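## Task

A printed bracket sits on the table with at least one leftover support block: ribbed off-white pieces that were printed beneath its overhangs. Remove all of them and set each one in the scrap tray, entirely within its walls. The bracket must finish resting on the table. Its single thin leg, below one end of the top bar, must not be snapped off, or the task fails. The reference 'finished part' shows the bracket without supports, so anything visible there is part of the bracket. The reference 'sliced job' shows the print as made, with supports coloured in greens; some may already be gone, and some may be hidden behind the bracket or another block. In both images the same end of the top bar is on the left. At the end, release everything and pull the grippers away; nothing may rely on the robot to stay in place.

## Robot and tools

Robot: two arms, left_arm and right_arm, each ending in a parallel gripper. The names do not describe image sides. left_arm stands on the +y side.

Frame: all reported poses use one scene frame. Origin is on the table surface midway between the arms, +x reaches out over the table, +z is up. Positions are in metres, orientations are quaternions in w,x,y,z order. Printed hand positions can be somewhat wrong, more so at long reach. In a gripper's own axes, the fingers point along +z and close along y; end_effector_position is the spot between the finger pads, roughly 5 mm back from the tips.

The 14-number row (used by execute_actions rows and by move target): one flat list covering both arms. Numbers 1-7 are left_arm: dx, dy, dz, rx, ry, rz, opening. Numbers 8-14 are the same for right_arm. Every value lies in [-1, 1]; include both arms even if one stays still. dx..rz are an offset, not a pose: they are expressed in that gripper's own axes and counted from the gripper's pose in the most recent result that showed it (before any such result in a scene, and for second or later calls in one reply, counted from where the robot is when the action begins). Scale: 1.0 equals 0.6 m of translation or 180 degrees of rotation. rx, ry, rz form a single rotation vector. Rows within one action are all measured from that same reference, not chained. Opening is absolute: +1 is fully open (0.070 m), -1 closed; a full close takes about 1 s or more. Zero offsets do not mean hold still: they pull the arm back to the reference pose. To keep an arm parked, send the offset back to its desired pose in a reply's first call and zeros in later calls, plus the opening it should keep.

Tools:
- execute_actions {"actions": [...], "pictures": bool}. The list holds zero or one entry. Empty list: just report state. {"rows": [[14 numbers], ...], "steps": n}: 1-15 rows, n up to 15 control steps of 1/30 s (default 15), one row per step, last row repeated if rows run out. {"steps": n} alone is a wait of up to 300 steps counted from the previous result, thinking time included. A refused call moves nothing.
- move {"target": [14 numbers], "speed": m/s}. Drives each gripper on a straight line toward its offset target (same layout and reference rule as above). speed 0.002-0.5, default 0.25; turning is capped at twice that in rad/s. Paths finish together, last 0.5-10 s and are cut off at 10 s. They ignore obstacles and the other arm; grippers lag, drift, and may exceed speed near full arm extension. Openings are sent when the move starts. The result adds a "move:" line with the ending (done, off_target, moving, held, fault) and any limits: paced means the sent pose was clipped, held means a safety check blocked steps, after which the arm may jump faster. Distance of each gripper from its target is also given.
- wait {"seconds": 0-10}: lets time pass, sends nothing new.
- zoom_image {"camera": "cam_left_wrist" or "cam_right_wrist", "region": [x0, y0, x1, y1]}: pixel box from the top-left of that camera's latest 672x504 image, no larger than 504x504.
- show_instructions {}: shows the reference images.
- finished_scene {"scene": n}: ends and grades the current scene; irreversible.

Motion limits: each control step the commanded pose is clipped to within 70 mm and 16 degrees of the measured pose, and damped IK favours position over orientation. After an action the arm only continues to its last clipped pose, so long moves need follow-up commands; check the pose in the result. Joints move at most 3 rad/s. Joint ranges (rad): waist -2.618..2.618, shoulder 0..3.140, elbow -2.967..0, forearm roll -1.745..1.745, wrist pitch -1.220..1.220, wrist roll -2.094..2.094.

Result lines: the state line gives each gripper's position and quaternion. "pose unreachable" names an arm whose command a clearance check altered or blocked; HELD flags steps where that happened. "Hand target" is the pose each arm is now heading to. grip_measured is finger opening on the command scale (last Joint positions value is opening in metres); readings may be off by about 1 mm. Joint torques are noisy, offset and not zero in free air.

Gripping: to hold something, command an opening below grip_measured, about 0.04 lower for a firm grip, less for a gentle one. Pads push up to about 20 N; fast closing squeezes harder.

Avoid: snapping the bracket's thin leg; dropping, slamming or knocking anything off the table; arms colliding or pressing on each other. Faster contact hits harder, and aiming beyond a contact presses harder. A joint torque at its load limit (waist, shoulder, elbow 21.3 N m; forearm roll, wrist pitch, wrist roll 7.44 N m, whose motors give only about 4 N m) halts that arm for 10 s. Sustained loads heat motors: a MOTOR HOT warning appears from 65 °C, and at 80 °C the arm goes limp and drops what it holds. Loose objects may occasionally get nudged by outside pushes. End by opening the grippers and moving clear.

Each tool is called after "Request:" in YAML: its name, and indented under it one key for each argument.

Reference images:

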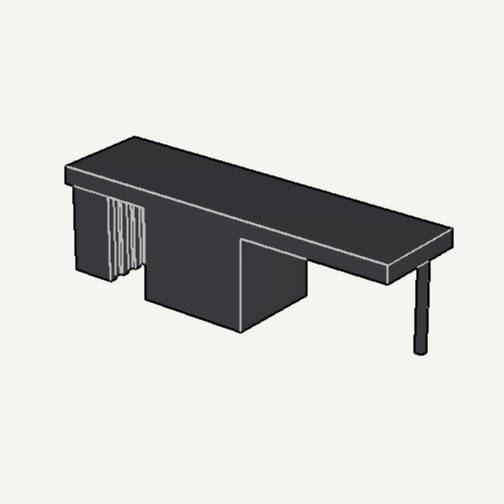

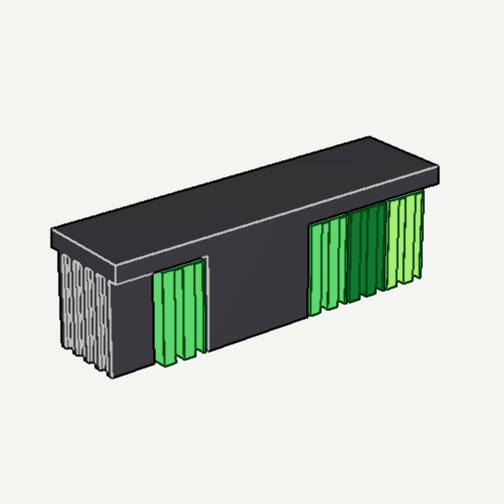

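## Session

Request:
execute_actions:
  actions: []

Scene clock: 0.00 s of 8100.00 s.
left_arm: end_effector_position=(+0.5487, +0.2303, +0.2894) grip_measured=+1.00 end_effector_quat_wxyz=(+0.308, -0.196, +0.795, -0.484) | right_arm: end_effector_position=(+0.0192, +0.0763, +0.1892) grip_measured=+1.00 end_effector_quat_wxyz=(-0.245, +0.962, +0.062, +0.104)
Joint positions: left_arm=[ 0.325  2.151 -2.085 -1.127  0.969  0.044  0.07 ] | right_arm=[ 1.347  1.602 -1.329 -0.182  0.871 -1.684  0.07 ]
Joint torques (N m, as the arm reports them, + toward a larger angle): no reading
Motor temperatures (°C, as the motors report them): left_arm=[26 26 27 31 28 27] | right_arm=[26 30 28 26 28 29]
Hand target (left_arm): +0.549, +0.230, +0.289; +0.308, -0.196, +0.795, -0.484
Hand target (right_arm): +0.019, +0.076, +0.189; -0.245, +0.962, +0.062, +0.104

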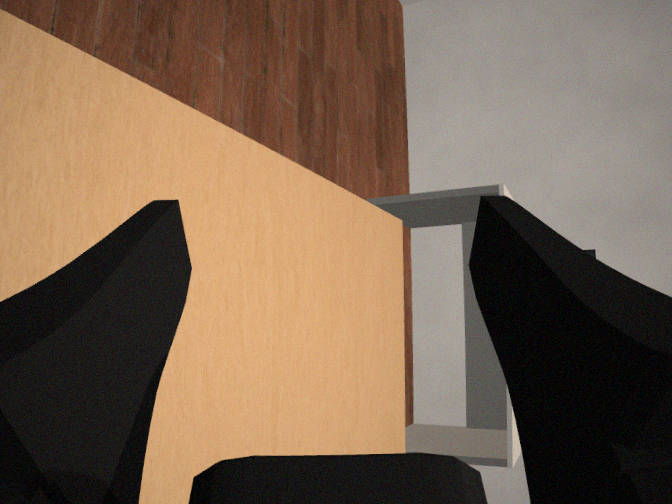

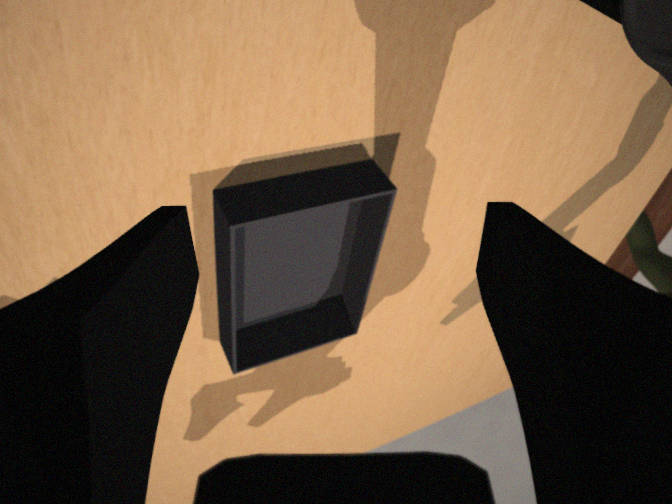

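Request:
move:
  target: [0.381,-0.03,-0.25,-0.28,0.062,0.211,1,0.375,0.403,-0.29,0.143,0.243,0.92,1]
  speed: 0.4

Scene clock: 9.40 s of 8100.00 s.
left_arm: end_effector_position=(+0.2799, +0.1799, +0.2872) grip_measured=+1.00 end_effector_quat_wxyz=(+0.289, +0.004, +0.957, -0.016) | right_arm: end_effector_position=(+0.2495, -0.2035, +0.2854) grip_measured=+1.00 end_effector_quat_wxyz=(+0.300, -0.058, +0.952, +0.004)
Joint positions: left_arm=[-0.39   1.377 -1.461  0.288  1.229 -0.579  0.07 ] | right_arm=[ 0.465  1.275 -1.353 -0.325  1.217  0.533  0.07 ]
Joint torques (N m, as the arm reports them, + toward a larger angle): left_arm=[ 0.57 -2.43 -3.95  0.09 -0.36  0.1 ] | right_arm=[ 1.94 -2.01 -6.25 -0.13 -0.17 -0.11]
Motor temperatures (°C, as the motors report them): left_arm=[26 26 27 31 28 27] | right_arm=[26 30 29 26 28 29]
Hand target (left_arm): +0.280, +0.180, +0.287; +0.288, +0.004, +0.957, -0.016
Hand target (right_arm): +0.249, -0.203, +0.285; +0.300, -0.059, +0.952, +0.003
Off the commanded pose (left_arm): 0.001 m, 4 deg.
Off the commanded pose (right_arm): 0.006 m, 4 deg.
joint sent to its limit (left arm) — the command would take joint 5 (wrist pitch) past its upper limit, so that joint was sent only as far as its limit.
joint sent to its limit (right arm) — the command would take joint 5 (wrist pitch) past its upper limit, so that joint was sent only as far as its limit.
After step 90, 2.23 s passed at rest.
move: off_target (left_arm, right_arm)

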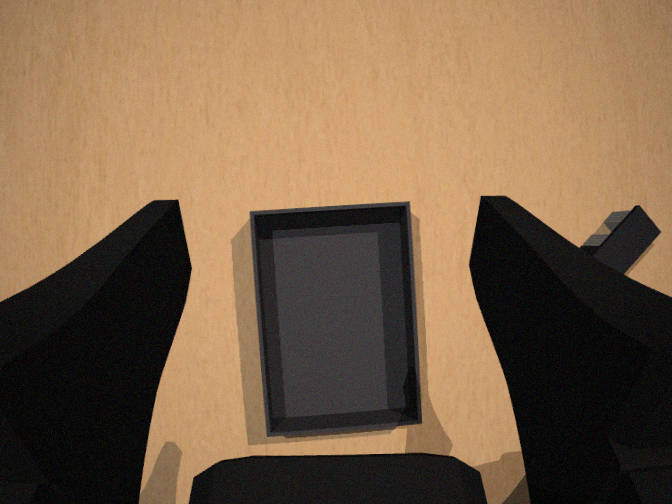

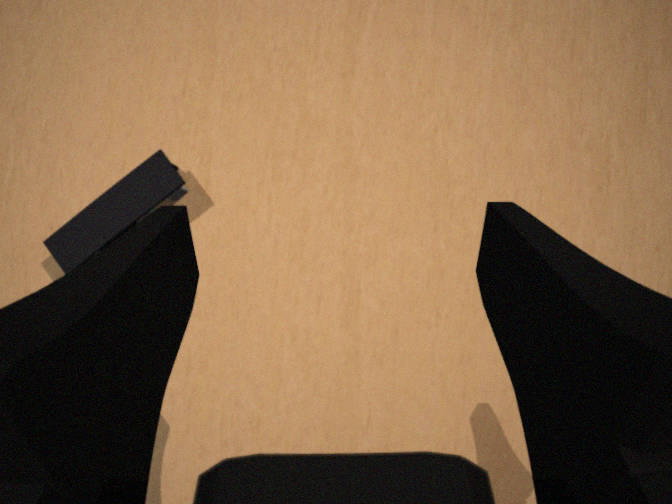

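Request:
move:
  target: [0,0,0,0,0,0,1,0.24,-0.007,0.107,-0.2,-0.189,-0.143,1]
  speed: 0.4

Request:
move:
  target: [0.157,-0.397,0.263,0.064,0.181,0.24,1,0,0,0,0,0,0,1]
  speed: 0.35

Scene clock: 16.83 s of 8100.00 s.
left_arm: end_effector_position=(+0.2799, +0.1799, +0.2873) grip_measured=+1.00 end_effector_quat_wxyz=(+0.289, +0.004, +0.957, -0.016) | right_arm: end_effector_position=(+0.1686, -0.2221, +0.1534) grip_measured=+1.00 end_effector_quat_wxyz=(+0.544, -0.257, +0.794, +0.089)
Joint positions: left_arm=[-0.39   1.377 -1.461  0.288  1.229 -0.579  0.07 ] | right_arm=[ 0.309  0.592 -0.126  0.308  0.025 -0.462  0.07 ]
Joint torques (N m, as the arm reports them, + toward a larger angle): left_arm=[-0.37 -3.73 -3.03  0.34 -0.15 -0.23] | right_arm=[ 1.84  1.09 -4.99  0.37 -0.72 -0.28]
Motor temperatures (°C, as the motors report them): left_arm=[26 26 27 31 28 27] | right_arm=[26 30 29 26 28 29]
Hand target (left_arm): +0.280, +0.180, +0.287; +0.289, +0.004, +0.957, -0.016
Hand target (right_arm): +0.169, -0.222, +0.153; +0.544, -0.257, +0.794, +0.089
Off the commanded pose (left_arm): 0.000 m, 0 deg.
Off the commanded pose (right_arm): 0.003 m, 21 deg; orientation clipped at the last step of the last action.
After step 90, 2.63 s passed at rest.
move: off_target (right_arm); limits=paced

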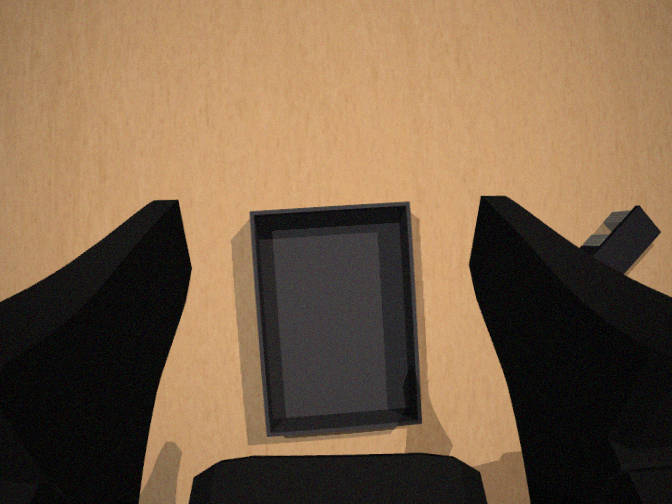

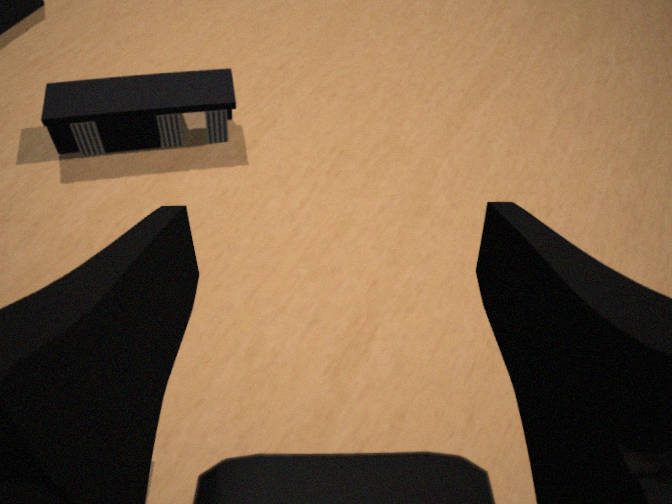

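Scene clock: 18.63 s of 8100.00 s.
left_arm: end_effector_position=(+0.2872, -0.0657, +0.1154) grip_measured=+1.00 end_effector_quat_wxyz=(+0.105, +0.384, +0.916, -0.052) | right_arm: end_effector_position=(+0.1686, -0.2221, +0.1534) grip_measured=+1.00 end_effector_quat_wxyz=(+0.544, -0.257, +0.794, +0.089)
Joint positions: left_arm=[-0.688  2.163 -1.97   0.001  1.229 -0.068  0.07 ] | right_arm=[ 0.309  0.592 -0.126  0.31   0.025 -0.464  0.07 ]
Joint torques (N m, as the arm reports them, + toward a larger angle): left_arm=[ 0.66 -9.11 -3.86 -0.02  0.12 -0.08] | right_arm=[ 1.41  1.4  -5.93  0.25 -0.55  0.16]
Motor temperatures (°C, as the motors report them): left_arm=[26 26 27 31 28 27] | right_arm=[26 30 29 26 28 29]
Hand target (left_arm): +0.287, -0.065, +0.115; +0.105, +0.383, +0.916, -0.052
Hand target (right_arm): +0.169, -0.222, +0.153; +0.544, -0.257, +0.794, +0.089
Off the commanded pose (left_arm): 0.006 m, 14 deg.
Off the commanded pose (right_arm): 0.000 m, 0 deg.
joint sent to its limit (left arm) — the command would take joint 5 (wrist pitch) past its upper limit, so that joint was sent only as far as its limit.
move: off_target (left_arm)

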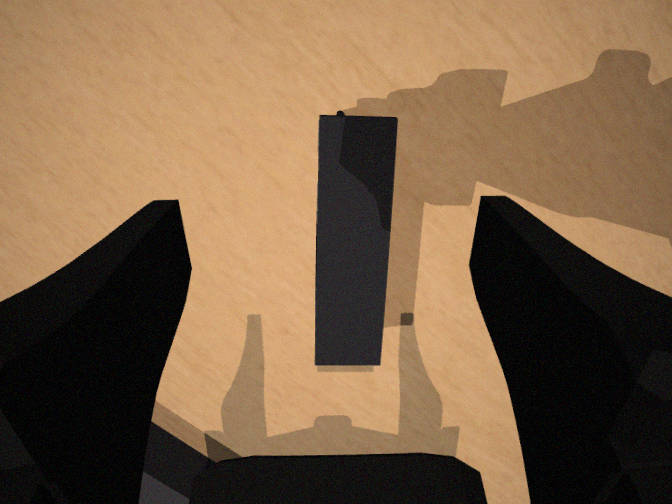

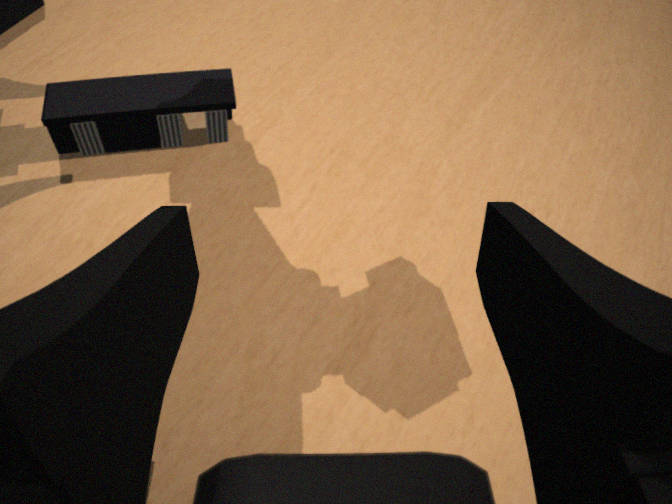

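Request:
move:
  target: [0.093,-0.014,0.085,0,0.05,0,0.5,0,0,0,0,0,0,1]

Scene clock: 20.57 s of 8100.00 s.
left_arm: end_effector_position=(+0.2501, -0.0426, +0.0520) grip_measured=+0.50 end_effector_quat_wxyz=(+0.032, +0.387, +0.921, -0.022) | right_arm: end_effector_position=(+0.1686, -0.2221, +0.1533) grip_measured=+1.00 end_effector_quat_wxyz=(+0.544, -0.257, +0.794, +0.089)
Joint positions: left_arm=[-0.712  2.168 -1.745 -0.01   1.159 -0.085  0.053] | right_arm=[ 0.309  0.592 -0.126  0.31   0.025 -0.464  0.07 ]
Joint torques (N m, as the arm reports them, + toward a larger angle): left_arm=[ 0.15 -8.69 -4.74 -0.18 -0.3  -0.12] | right_arm=[ 1.22  1.46 -6.19  0.24 -0.5   0.22]
Motor temperatures (°C, as the motors report them): left_arm=[26 27 27 31 28 27] | right_arm=[26 30 29 26 28 29]
Hand target (left_arm): +0.251, -0.043, +0.053; +0.033, +0.387, +0.921, -0.023
Hand target (right_arm): +0.169, -0.222, +0.153; +0.544, -0.257, +0.794, +0.089
Off the commanded pose (left_arm): 0.001 m, 0 deg.
Off the commanded pose (right_arm): 0.000 m, 0 deg.
move: done

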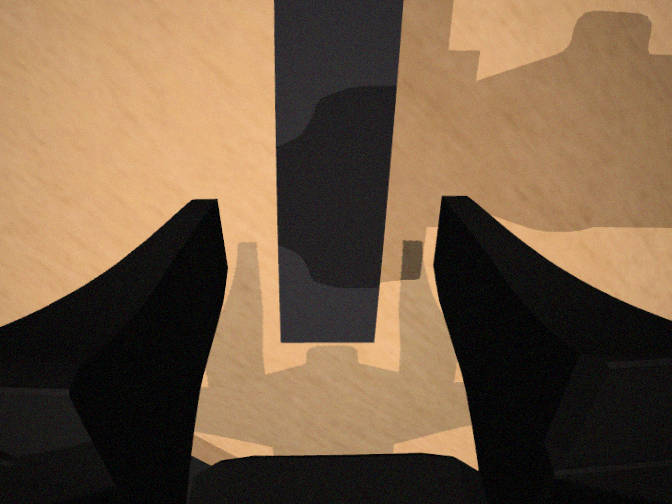

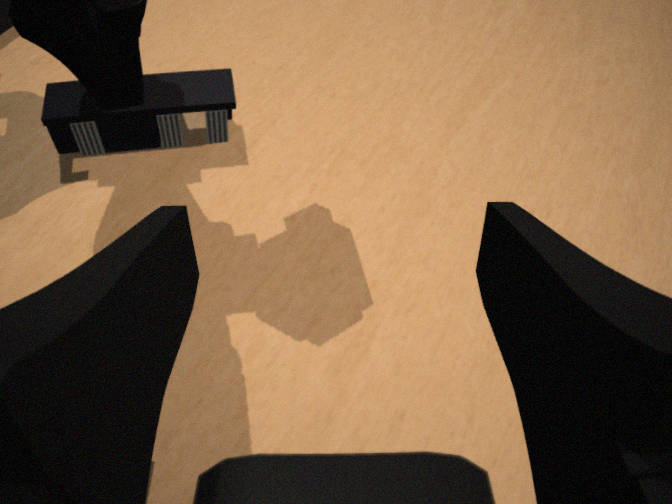

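Request:
move:
  target: [0,-0.002,0.048,0,0.025,0,0.5,0,0,0,0,0,0,1]
  speed: 0.1

Request:
move:
  target: [0,0,0,0,0,0,-0.35,0,0,0,0,0,0,1]

Request:
zoom_image:
  camera: "cam_right_wrist"
  region: [20,30,260,200]

Scene clock: 22.97 s of 8100.00 s.
left_arm: end_effector_position=(+0.2506, -0.0457, +0.0234) grip_measured=+0.50 end_effector_quat_wxyz=(-0.005, +0.388, +0.922, -0.007) | right_arm: end_effector_position=(+0.1686, -0.2221, +0.1533) grip_measured=+1.00 end_effector_quat_wxyz=(+0.544, -0.257, +0.794, +0.089)
Joint positions: left_arm=[-0.711  2.276 -1.829 -0.018  1.213 -0.081  0.052] | right_arm=[ 0.309  0.592 -0.126  0.31   0.025 -0.464  0.07 ]
Joint torques (N m, as the arm reports them, + toward a larger angle): left_arm=[ 0.4  -9.31 -4.26 -0.25 -0.09  0.31] | right_arm=[ 1.18  1.47 -6.18  0.22 -0.56  0.18]
Motor temperatures (°C, as the motors report them): left_arm=[26 27 27 31 28 27] | right_arm=[26 30 29 26 28 29]
Hand target (left_arm): +0.251, -0.046, +0.024; -0.005, +0.388, +0.922, -0.007
Hand target (right_arm): +0.169, -0.222, +0.153; +0.544, -0.257, +0.794, +0.089
Off the commanded pose (left_arm): 0.000 m, 0 deg.
Off the commanded pose (right_arm): 0.000 m, 0 deg.
move: done

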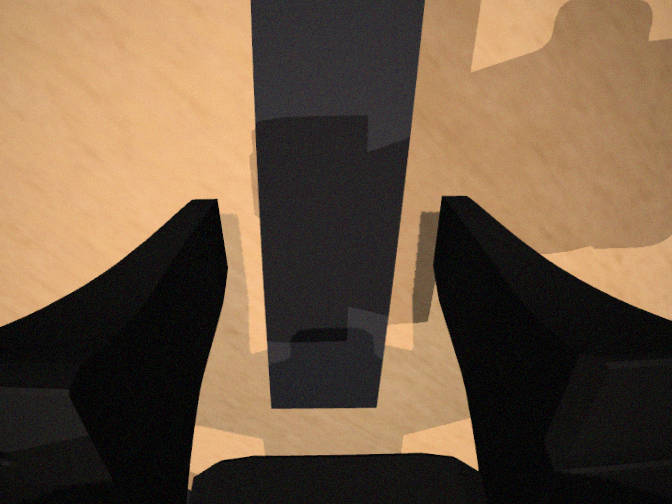

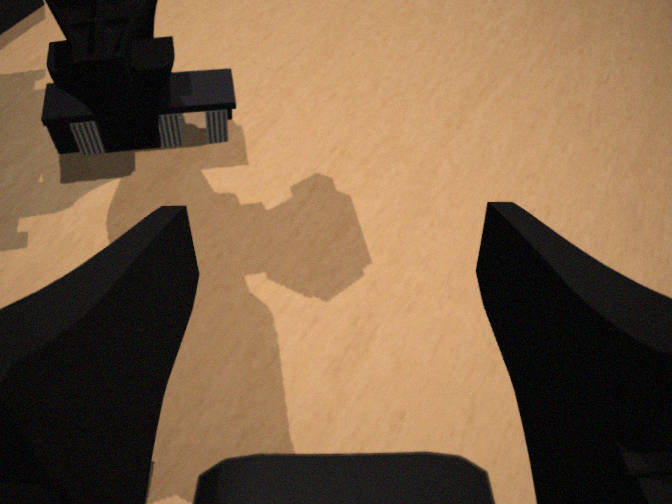

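Scene clock: 23.50 s of 8100.00 s.
left_arm: end_effector_position=(+0.2506, -0.0457, +0.0234) grip_measured=-0.13 end_effector_quat_wxyz=(-0.005, +0.388, +0.922, -0.007) | right_arm: end_effector_position=(+0.1686, -0.2221, +0.1533) grip_measured=+1.00 end_effector_quat_wxyz=(+0.544, -0.257, +0.794, +0.089)
Joint positions: left_arm=[-0.711  2.276 -1.829 -0.018  1.213 -0.081  0.03 ] | right_arm=[ 0.309  0.592 -0.126  0.31   0.025 -0.464  0.07 ]
Joint torques (N m, as the arm reports them, + toward a larger angle): left_arm=[ 0.36 -8.88 -4.24 -0.25 -0.03  0.3 ] | right_arm=[ 1.21  1.45 -6.18  0.22 -0.55  0.18]
Motor temperatures (°C, as the motors report them): left_arm=[26 27 27 31 28 27] | right_arm=[26 30 29 26 28 29]
Hand target (left_arm): +0.251, -0.046, +0.023; -0.005, +0.388, +0.922, -0.007
Hand target (right_arm): +0.169, -0.222, +0.153; +0.544, -0.257, +0.794, +0.089
Off the commanded pose (left_arm): 0.000 m, 0 deg.
Off the commanded pose (right_arm): 0.000 m, 0 deg.
move: done

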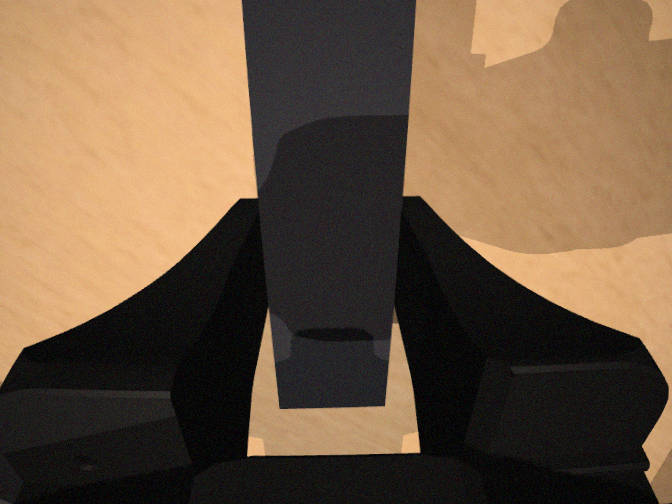

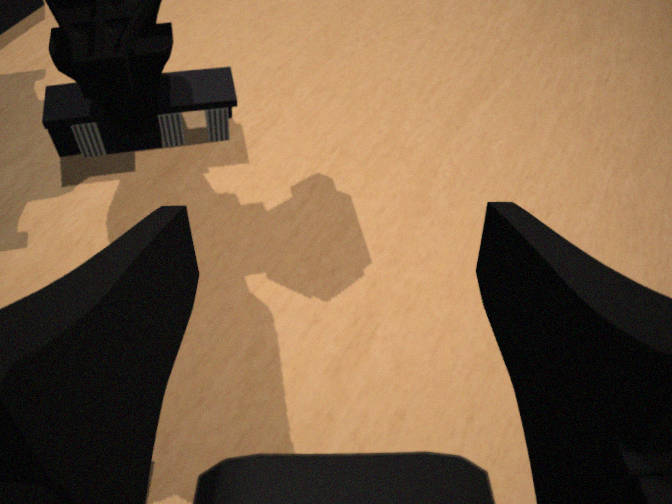

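Region (20, 30, 260, 200) of cam_right_wrist's 672x504 image, scaled by 2.100, with more detail than that image has; it fills the top 357 rows of this view, and the rest is white.

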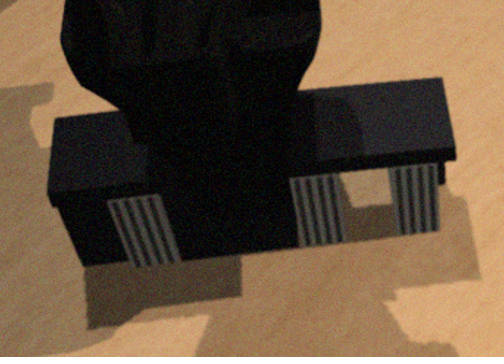

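Request:
move:
  target: [0,0,-0.025,0,0,0,-0.3,0.103,0.054,0.287,-0.091,-0.013,0.01,1]
  speed: 0.15

Scene clock: 28.27 s of 8100.00 s.
left_arm: end_effector_position=(+0.2507, -0.0453, +0.0383) grip_measured=-0.13 end_effector_quat_wxyz=(+0.002, +0.388, +0.922, -0.011) | right_arm: end_effector_position=(+0.2772, -0.1426, +0.0198) grip_measured=+1.00 end_effector_quat_wxyz=(+0.516, -0.319, +0.766, +0.211)
Joint positions: left_arm=[-0.711  2.244 -1.829 -0.018  1.229 -0.081  0.03 ] | right_arm=[ 0.077  2.052 -0.346 -0.539 -1.223 -0.032  0.07 ]
Joint torques (N m, as the arm reports them, + toward a larger angle): left_arm=[ 0.57 -8.74 -2.7   0.03 -0.03  0.09] | right_arm=[ 1.13 -6.74 -1.14  0.2  -0.57  0.11]
Motor temperatures (°C, as the motors report them): left_arm=[26 27 27 31 28 27] | right_arm=[26 30 29 26 29 29]
Hand target (left_arm): +0.251, -0.045, +0.038; +0.002, +0.388, +0.922, -0.011
Hand target (right_arm): +0.277, -0.143, +0.020; +0.516, -0.319, +0.766, +0.212
Off the commanded pose (left_arm): 0.000 m, 1 deg.
Off the commanded pose (right_arm): 0.006 m, 1 deg.
joint sent to its limit (left arm) — the command would take joint 5 (wrist pitch) past its upper limit, so that joint was sent only as far as its limit.
joint sent to its limit (right arm) — the command would take joint 5 (wrist pitch) past its lower limit, so that joint was sent only as far as its limit.
After step 90, 0.07 s passed at rest.
move: off_target (right_arm)

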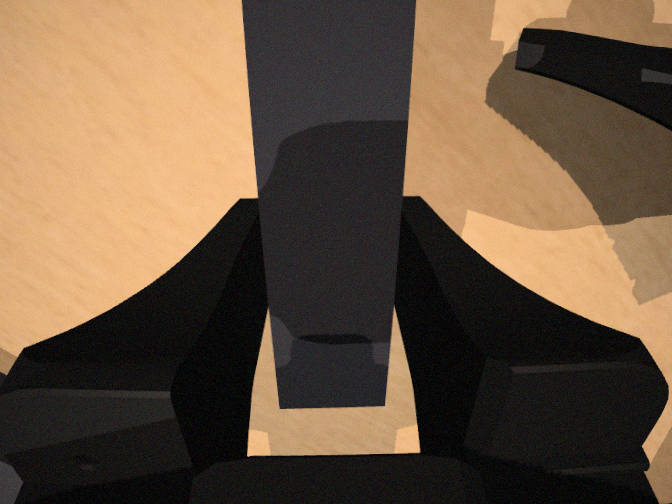

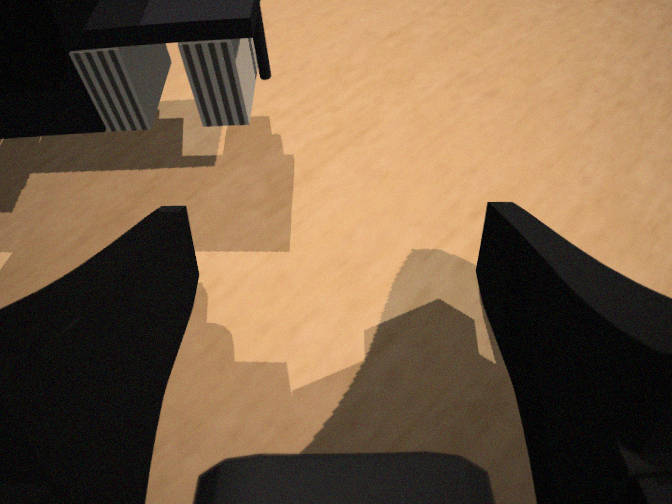

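Request:
move:
  target: [0,0,0,0,0,0,-0.3,-0.014,0,0.034,0,0,0,0.68]
  speed: 0.06

Scene clock: 29.50 s of 8100.00 s.
left_arm: end_effector_position=(+0.2507, -0.0453, +0.0383) grip_measured=-0.13 end_effector_quat_wxyz=(+0.002, +0.388, +0.922, -0.011) | right_arm: end_effector_position=(+0.2930, -0.1263, +0.0202) grip_measured=+0.68 end_effector_quat_wxyz=(+0.516, -0.319, +0.766, +0.212)
Joint positions: left_arm=[-0.711  2.244 -1.829 -0.018  1.229 -0.081  0.03 ] | right_arm=[ 0.139  2.059 -0.424 -0.492 -1.164  0.007  0.059]
Joint torques (N m, as the arm reports them, + toward a larger angle): left_arm=[ 0.56 -8.5  -2.82  0.   -0.08  0.05] | right_arm=[ 0.98 -4.92 -0.97  0.1  -0.69  0.08]
Motor temperatures (°C, as the motors report them): left_arm=[26 27 27 31 28 27] | right_arm=[26 30 29 26 29 29]
Hand target (left_arm): +0.251, -0.045, +0.038; +0.002, +0.388, +0.922, -0.011
Hand target (right_arm): +0.293, -0.127, +0.020; +0.516, -0.319, +0.766, +0.212
Off the commanded pose (left_arm): 0.000 m, 0 deg.
Off the commanded pose (right_arm): 0.001 m, 0 deg.
joint sent to its limit (left arm) — the command would take joint 5 (wrist pitch) past its upper limit, so that joint was sent only as far as its limit.
move: done

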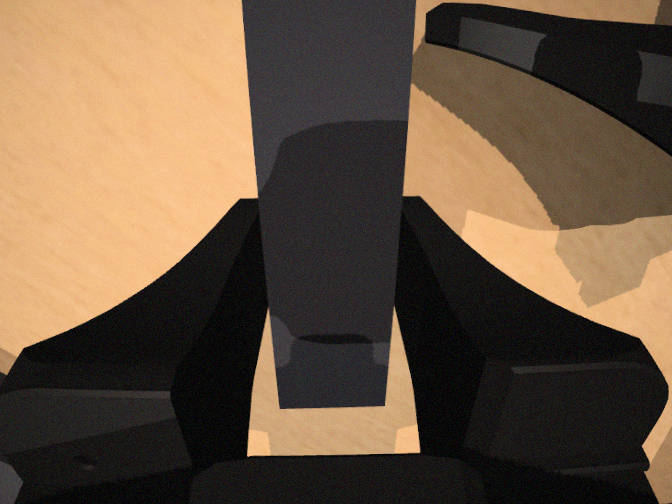

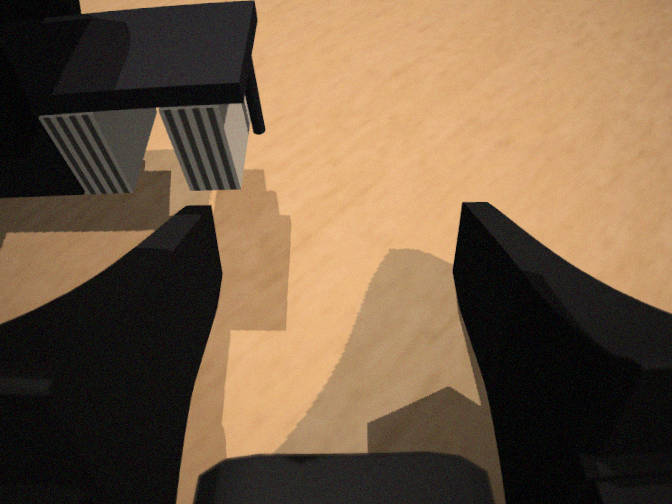

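Request:
move:
  target: [0,0,0,0,0,0,-0.3,-0.011,-0.002,0.014,0,0,0,0.68]
  speed: 0.02

Request:
move:
  target: [0,0,0,0,0,0,-0.3,-0.003,0,0.008,0,0,0,0.68]
  speed: 0.01

Scene clock: 31.20 s of 8100.00 s.
left_arm: end_effector_position=(+0.2516, -0.0445, +0.0383) grip_measured=-0.13 end_effector_quat_wxyz=(+0.003, +0.387, +0.922, -0.010) | right_arm: end_effector_position=(+0.3007, -0.1200, +0.0224) grip_measured=+0.68 end_effector_quat_wxyz=(+0.515, -0.319, +0.767, +0.212)
Joint positions: left_arm=[-0.709  2.244 -1.829 -0.016  1.229 -0.081  0.03 ] | right_arm=[ 0.158  2.052 -0.461 -0.483 -1.121  0.031  0.059]
Joint torques (N m, as the arm reports them, + toward a larger angle): left_arm=[-1.51 -8.68 -2.84 -0.73 -0.11  0.06] | right_arm=[ 2.15 -7.99 -4.27  0.29 -1.07  0.28]
Motor temperatures (°C, as the motors report them): left_arm=[26 27 27 31 28 27] | right_arm=[26 30 29 26 29 29]
Hand target (left_arm): +0.251, -0.045, +0.038; +0.002, +0.388, +0.922, -0.011
Hand target (right_arm): +0.301, -0.120, +0.023; +0.516, -0.319, +0.766, +0.212
Off the commanded pose (left_arm): 0.001 m, 0 deg.
Off the commanded pose (right_arm): 0.001 m, 0 deg.
joint sent to its limit (left arm) — the command would take joint 5 (wrist pitch) past its upper limit, so that joint was sent only as far as its limit.
move: done

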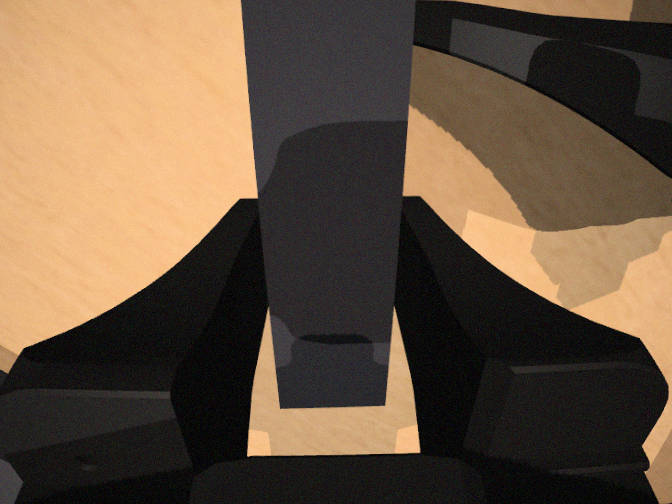

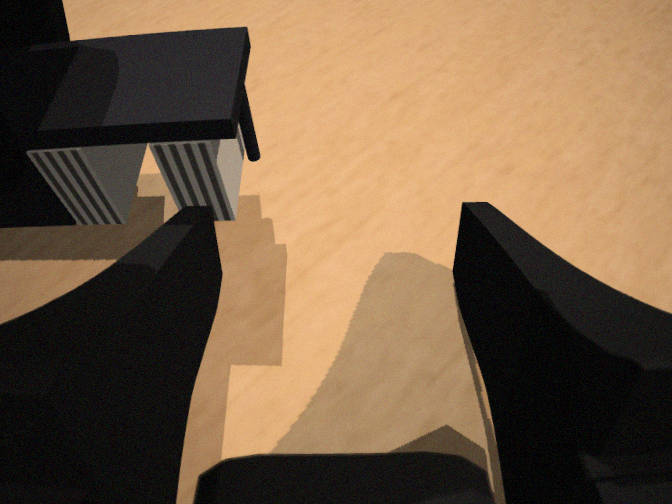

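Scene clock: 31.93 s of 8100.00 s.
left_arm: end_effector_position=(+0.2509, -0.0450, +0.0382) grip_measured=-0.13 end_effector_quat_wxyz=(+0.003, +0.388, +0.922, -0.010) | right_arm: end_effector_position=(+0.3049, -0.1158, +0.0231) grip_measured=+0.68 end_effector_quat_wxyz=(+0.516, -0.319, +0.766, +0.212)
Joint positions: left_arm=[-0.71   2.244 -1.829 -0.017  1.229 -0.081  0.03 ] | right_arm=[ 0.17   2.056 -0.482 -0.474 -1.108  0.038  0.059]
Joint torques (N m, as the arm reports them, + toward a larger angle): left_arm=[ 0.4  -8.64 -3.21  0.08 -0.12  0.32] | right_arm=[ 1.29 -5.24 -1.36  0.23 -0.52  0.22]
Motor temperatures (°C, as the motors report them): left_arm=[26 27 27 31 28 27] | right_arm=[26 30 29 26 29 29]
Hand target (left_arm): +0.252, -0.044, +0.038; +0.003, +0.387, +0.922, -0.010
Hand target (right_arm): +0.304, -0.116, +0.022; +0.515, -0.319, +0.767, +0.212
Off the commanded pose (left_arm): 0.001 m, 0 deg.
Off the commanded pose (right_arm): 0.001 m, 0 deg.
joint sent to its limit (left arm) — the command would take joint 5 (wrist pitch) past its upper limit, so that joint was sent only as far as its limit.
move: done

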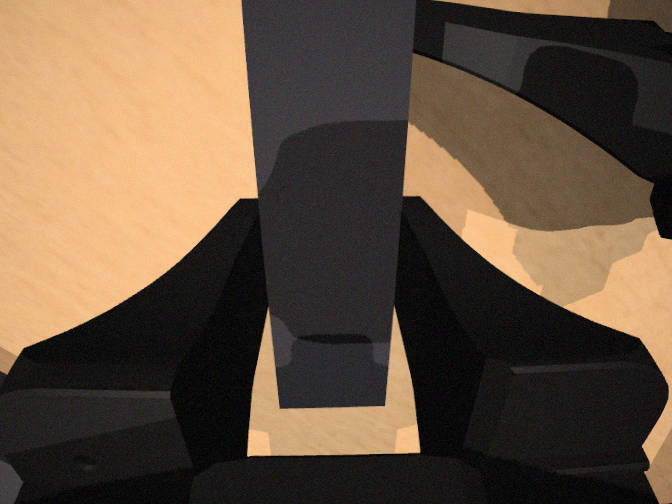

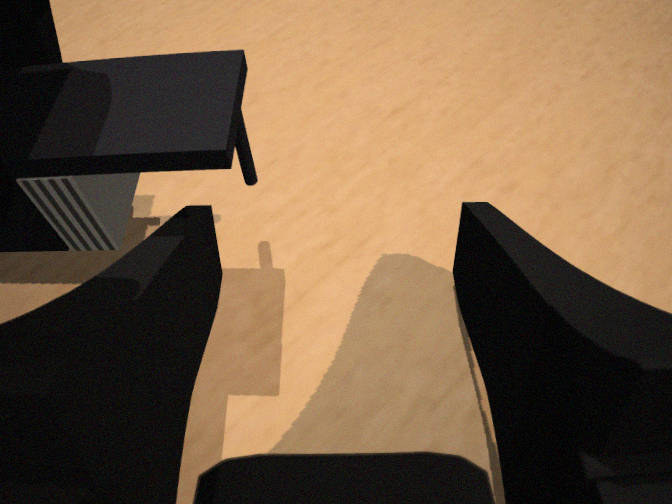

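Request:
move:
  target: [0,0,0,0,0,0,-0.3,0.009,0,-0.022,0,0,0,0.68]
  speed: 0.06

Request:
move:
  target: [0,0,0,0,0,0,-0.3,0,0.034,0,0,0,0,1]
  speed: 0.06

Request:
move:
  target: [0,0,0,0,0,0,-0.3,-0.007,0,0.017,0,0,0,1]
  speed: 0.01

Scene clock: 33.90 s of 8100.00 s.
left_arm: end_effector_position=(+0.2510, -0.0449, +0.0382) grip_measured=-0.13 end_effector_quat_wxyz=(+0.003, +0.388, +0.922, -0.010) | right_arm: end_effector_position=(+0.2947, -0.1263, +0.0229) grip_measured=+0.68 end_effector_quat_wxyz=(+0.516, -0.319, +0.766, +0.212)
Joint positions: left_arm=[-0.71   2.244 -1.829 -0.017  1.229 -0.081  0.03 ] | right_arm=[ 0.136  2.046 -0.43  -0.499 -1.146  0.017  0.059]
Joint torques (N m, as the arm reports them, + toward a larger angle): left_arm=[-0.47 -8.78 -3.69 -0.26 -0.14  0.1 ] | right_arm=[ 0.82 -7.31 -1.46  0.12 -0.64 -0.01]
Motor temperatures (°C, as the motors report them): left_arm=[26 27 27 31 28 27] | right_arm=[26 30 29 26 29 29]
Hand target (left_arm): +0.251, -0.045, +0.038; +0.003, +0.388, +0.922, -0.010
Hand target (right_arm): +0.295, -0.126, +0.023; +0.516, -0.319, +0.766, +0.212
Off the commanded pose (left_arm): 0.000 m, 0 deg.
Off the commanded pose (right_arm): 0.000 m, 0 deg.
joint sent to its limit (left arm) — the command would take joint 5 (wrist pitch) past its upper limit, so that joint was sent only as far as its limit.
move: done

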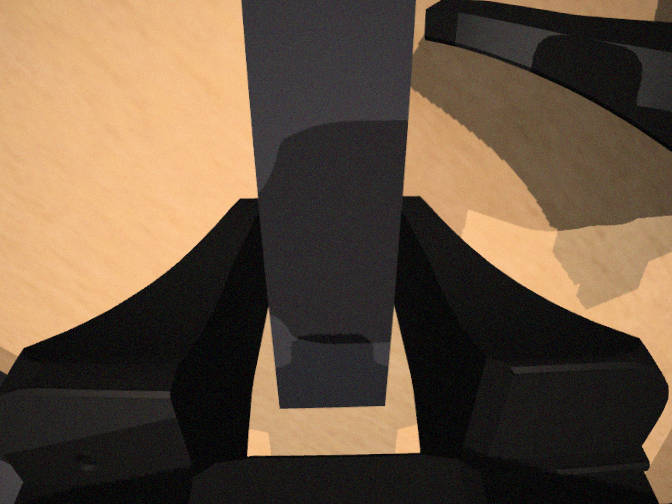

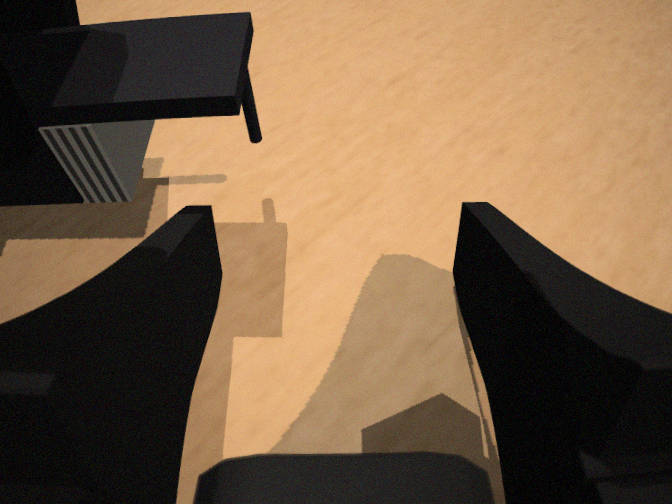

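Scene clock: 34.60 s of 8100.00 s.
left_arm: end_effector_position=(+0.2510, -0.0449, +0.0382) grip_measured=-0.13 end_effector_quat_wxyz=(+0.003, +0.388, +0.922, -0.010) | right_arm: end_effector_position=(+0.2797, -0.1113, +0.0230) grip_measured=+1.00 end_effector_quat_wxyz=(+0.516, -0.319, +0.766, +0.213)
Joint positions: left_arm=[-0.71   2.244 -1.829 -0.017  1.229 -0.081  0.03 ] | right_arm=[ 0.235  2.041 -0.394 -0.394 -1.174  0.002  0.07 ]
Joint torques (N m, as the arm reports them, + toward a larger angle): left_arm=[-0.26 -8.66 -3.53 -0.2  -0.15  0.17] | right_arm=[ 0.49 -6.99 -0.7   0.02 -0.69 -0.1 ]
Motor temperatures (°C, as the motors report them): left_arm=[26 27 27 31 28 27] | right_arm=[26 30 29 26 29 29]
Hand target (left_arm): +0.251, -0.045, +0.038; +0.003, +0.388, +0.922, -0.010
Hand target (right_arm): +0.280, -0.111, +0.023; +0.516, -0.319, +0.766, +0.213
Off the commanded pose (left_arm): 0.000 m, 0 deg.
Off the commanded pose (right_arm): 0.001 m, 0 deg.
joint sent to its limit (left arm) — the command would take joint 5 (wrist pitch) past its upper limit, so that joint was sent only as far as its limit.
move: done

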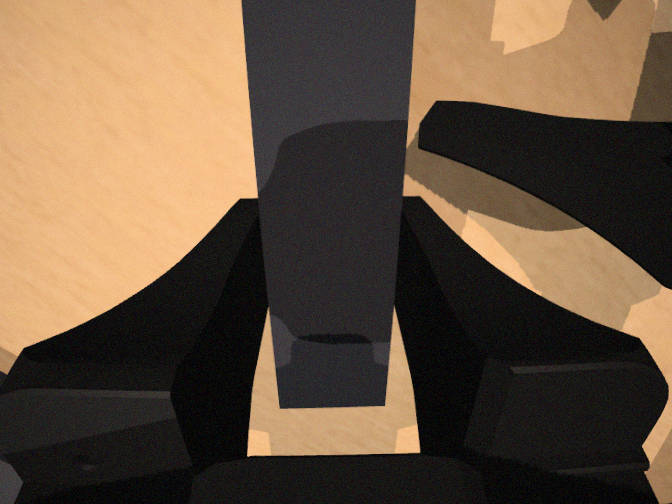

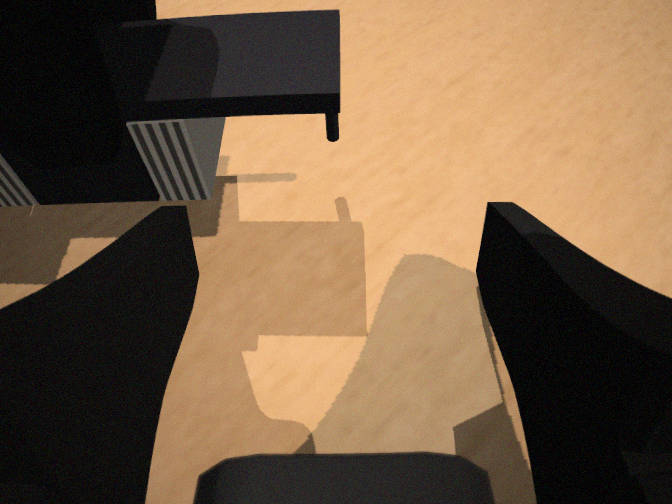

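Scene clock: 36.07 s of 8100.00 s.
left_arm: end_effector_position=(+0.2498, -0.0458, +0.0381) grip_measured=-0.13 end_effector_quat_wxyz=(+0.002, +0.388, +0.922, -0.012) | right_arm: end_effector_position=(+0.2879, -0.1030, +0.0233) grip_measured=+1.00 end_effector_quat_wxyz=(+0.516, -0.319, +0.766, +0.213)
Joint positions: left_arm=[-0.712  2.244 -1.829 -0.02   1.229 -0.081  0.03 ] | right_arm=[ 0.258  2.047 -0.437 -0.378 -1.141  0.017  0.07 ]
Joint torques (N m, as the arm reports them, + toward a larger angle): left_arm=[ 0.53 -9.31 -3.65  0.1  -0.17  0.13] | right_arm=[ 1.72 -5.32 -1.97  0.23 -0.75  0.27]
Motor temperatures (°C, as the motors report them): left_arm=[26 27 27 31 28 27] | right_arm=[26 30 29 26 29 29]
Hand target (left_arm): +0.251, -0.045, +0.038; +0.003, +0.388, +0.922, -0.010
Hand target (right_arm): +0.287, -0.103, +0.023; +0.516, -0.319, +0.766, +0.213
Off the commanded pose (left_arm): 0.002 m, 0 deg.
Off the commanded pose (right_arm): 0.001 m, 0 deg.
joint sent to its limit (left arm) — the command would take joint 5 (wrist pitch) past its upper limit, so that joint was sent only as far as its limit.
move: done

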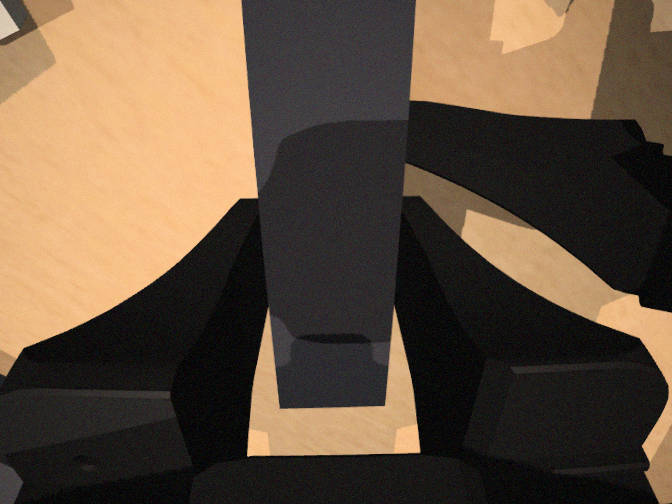

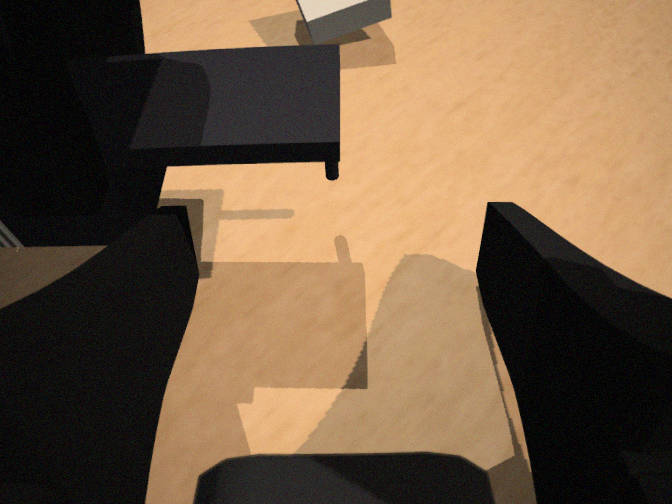

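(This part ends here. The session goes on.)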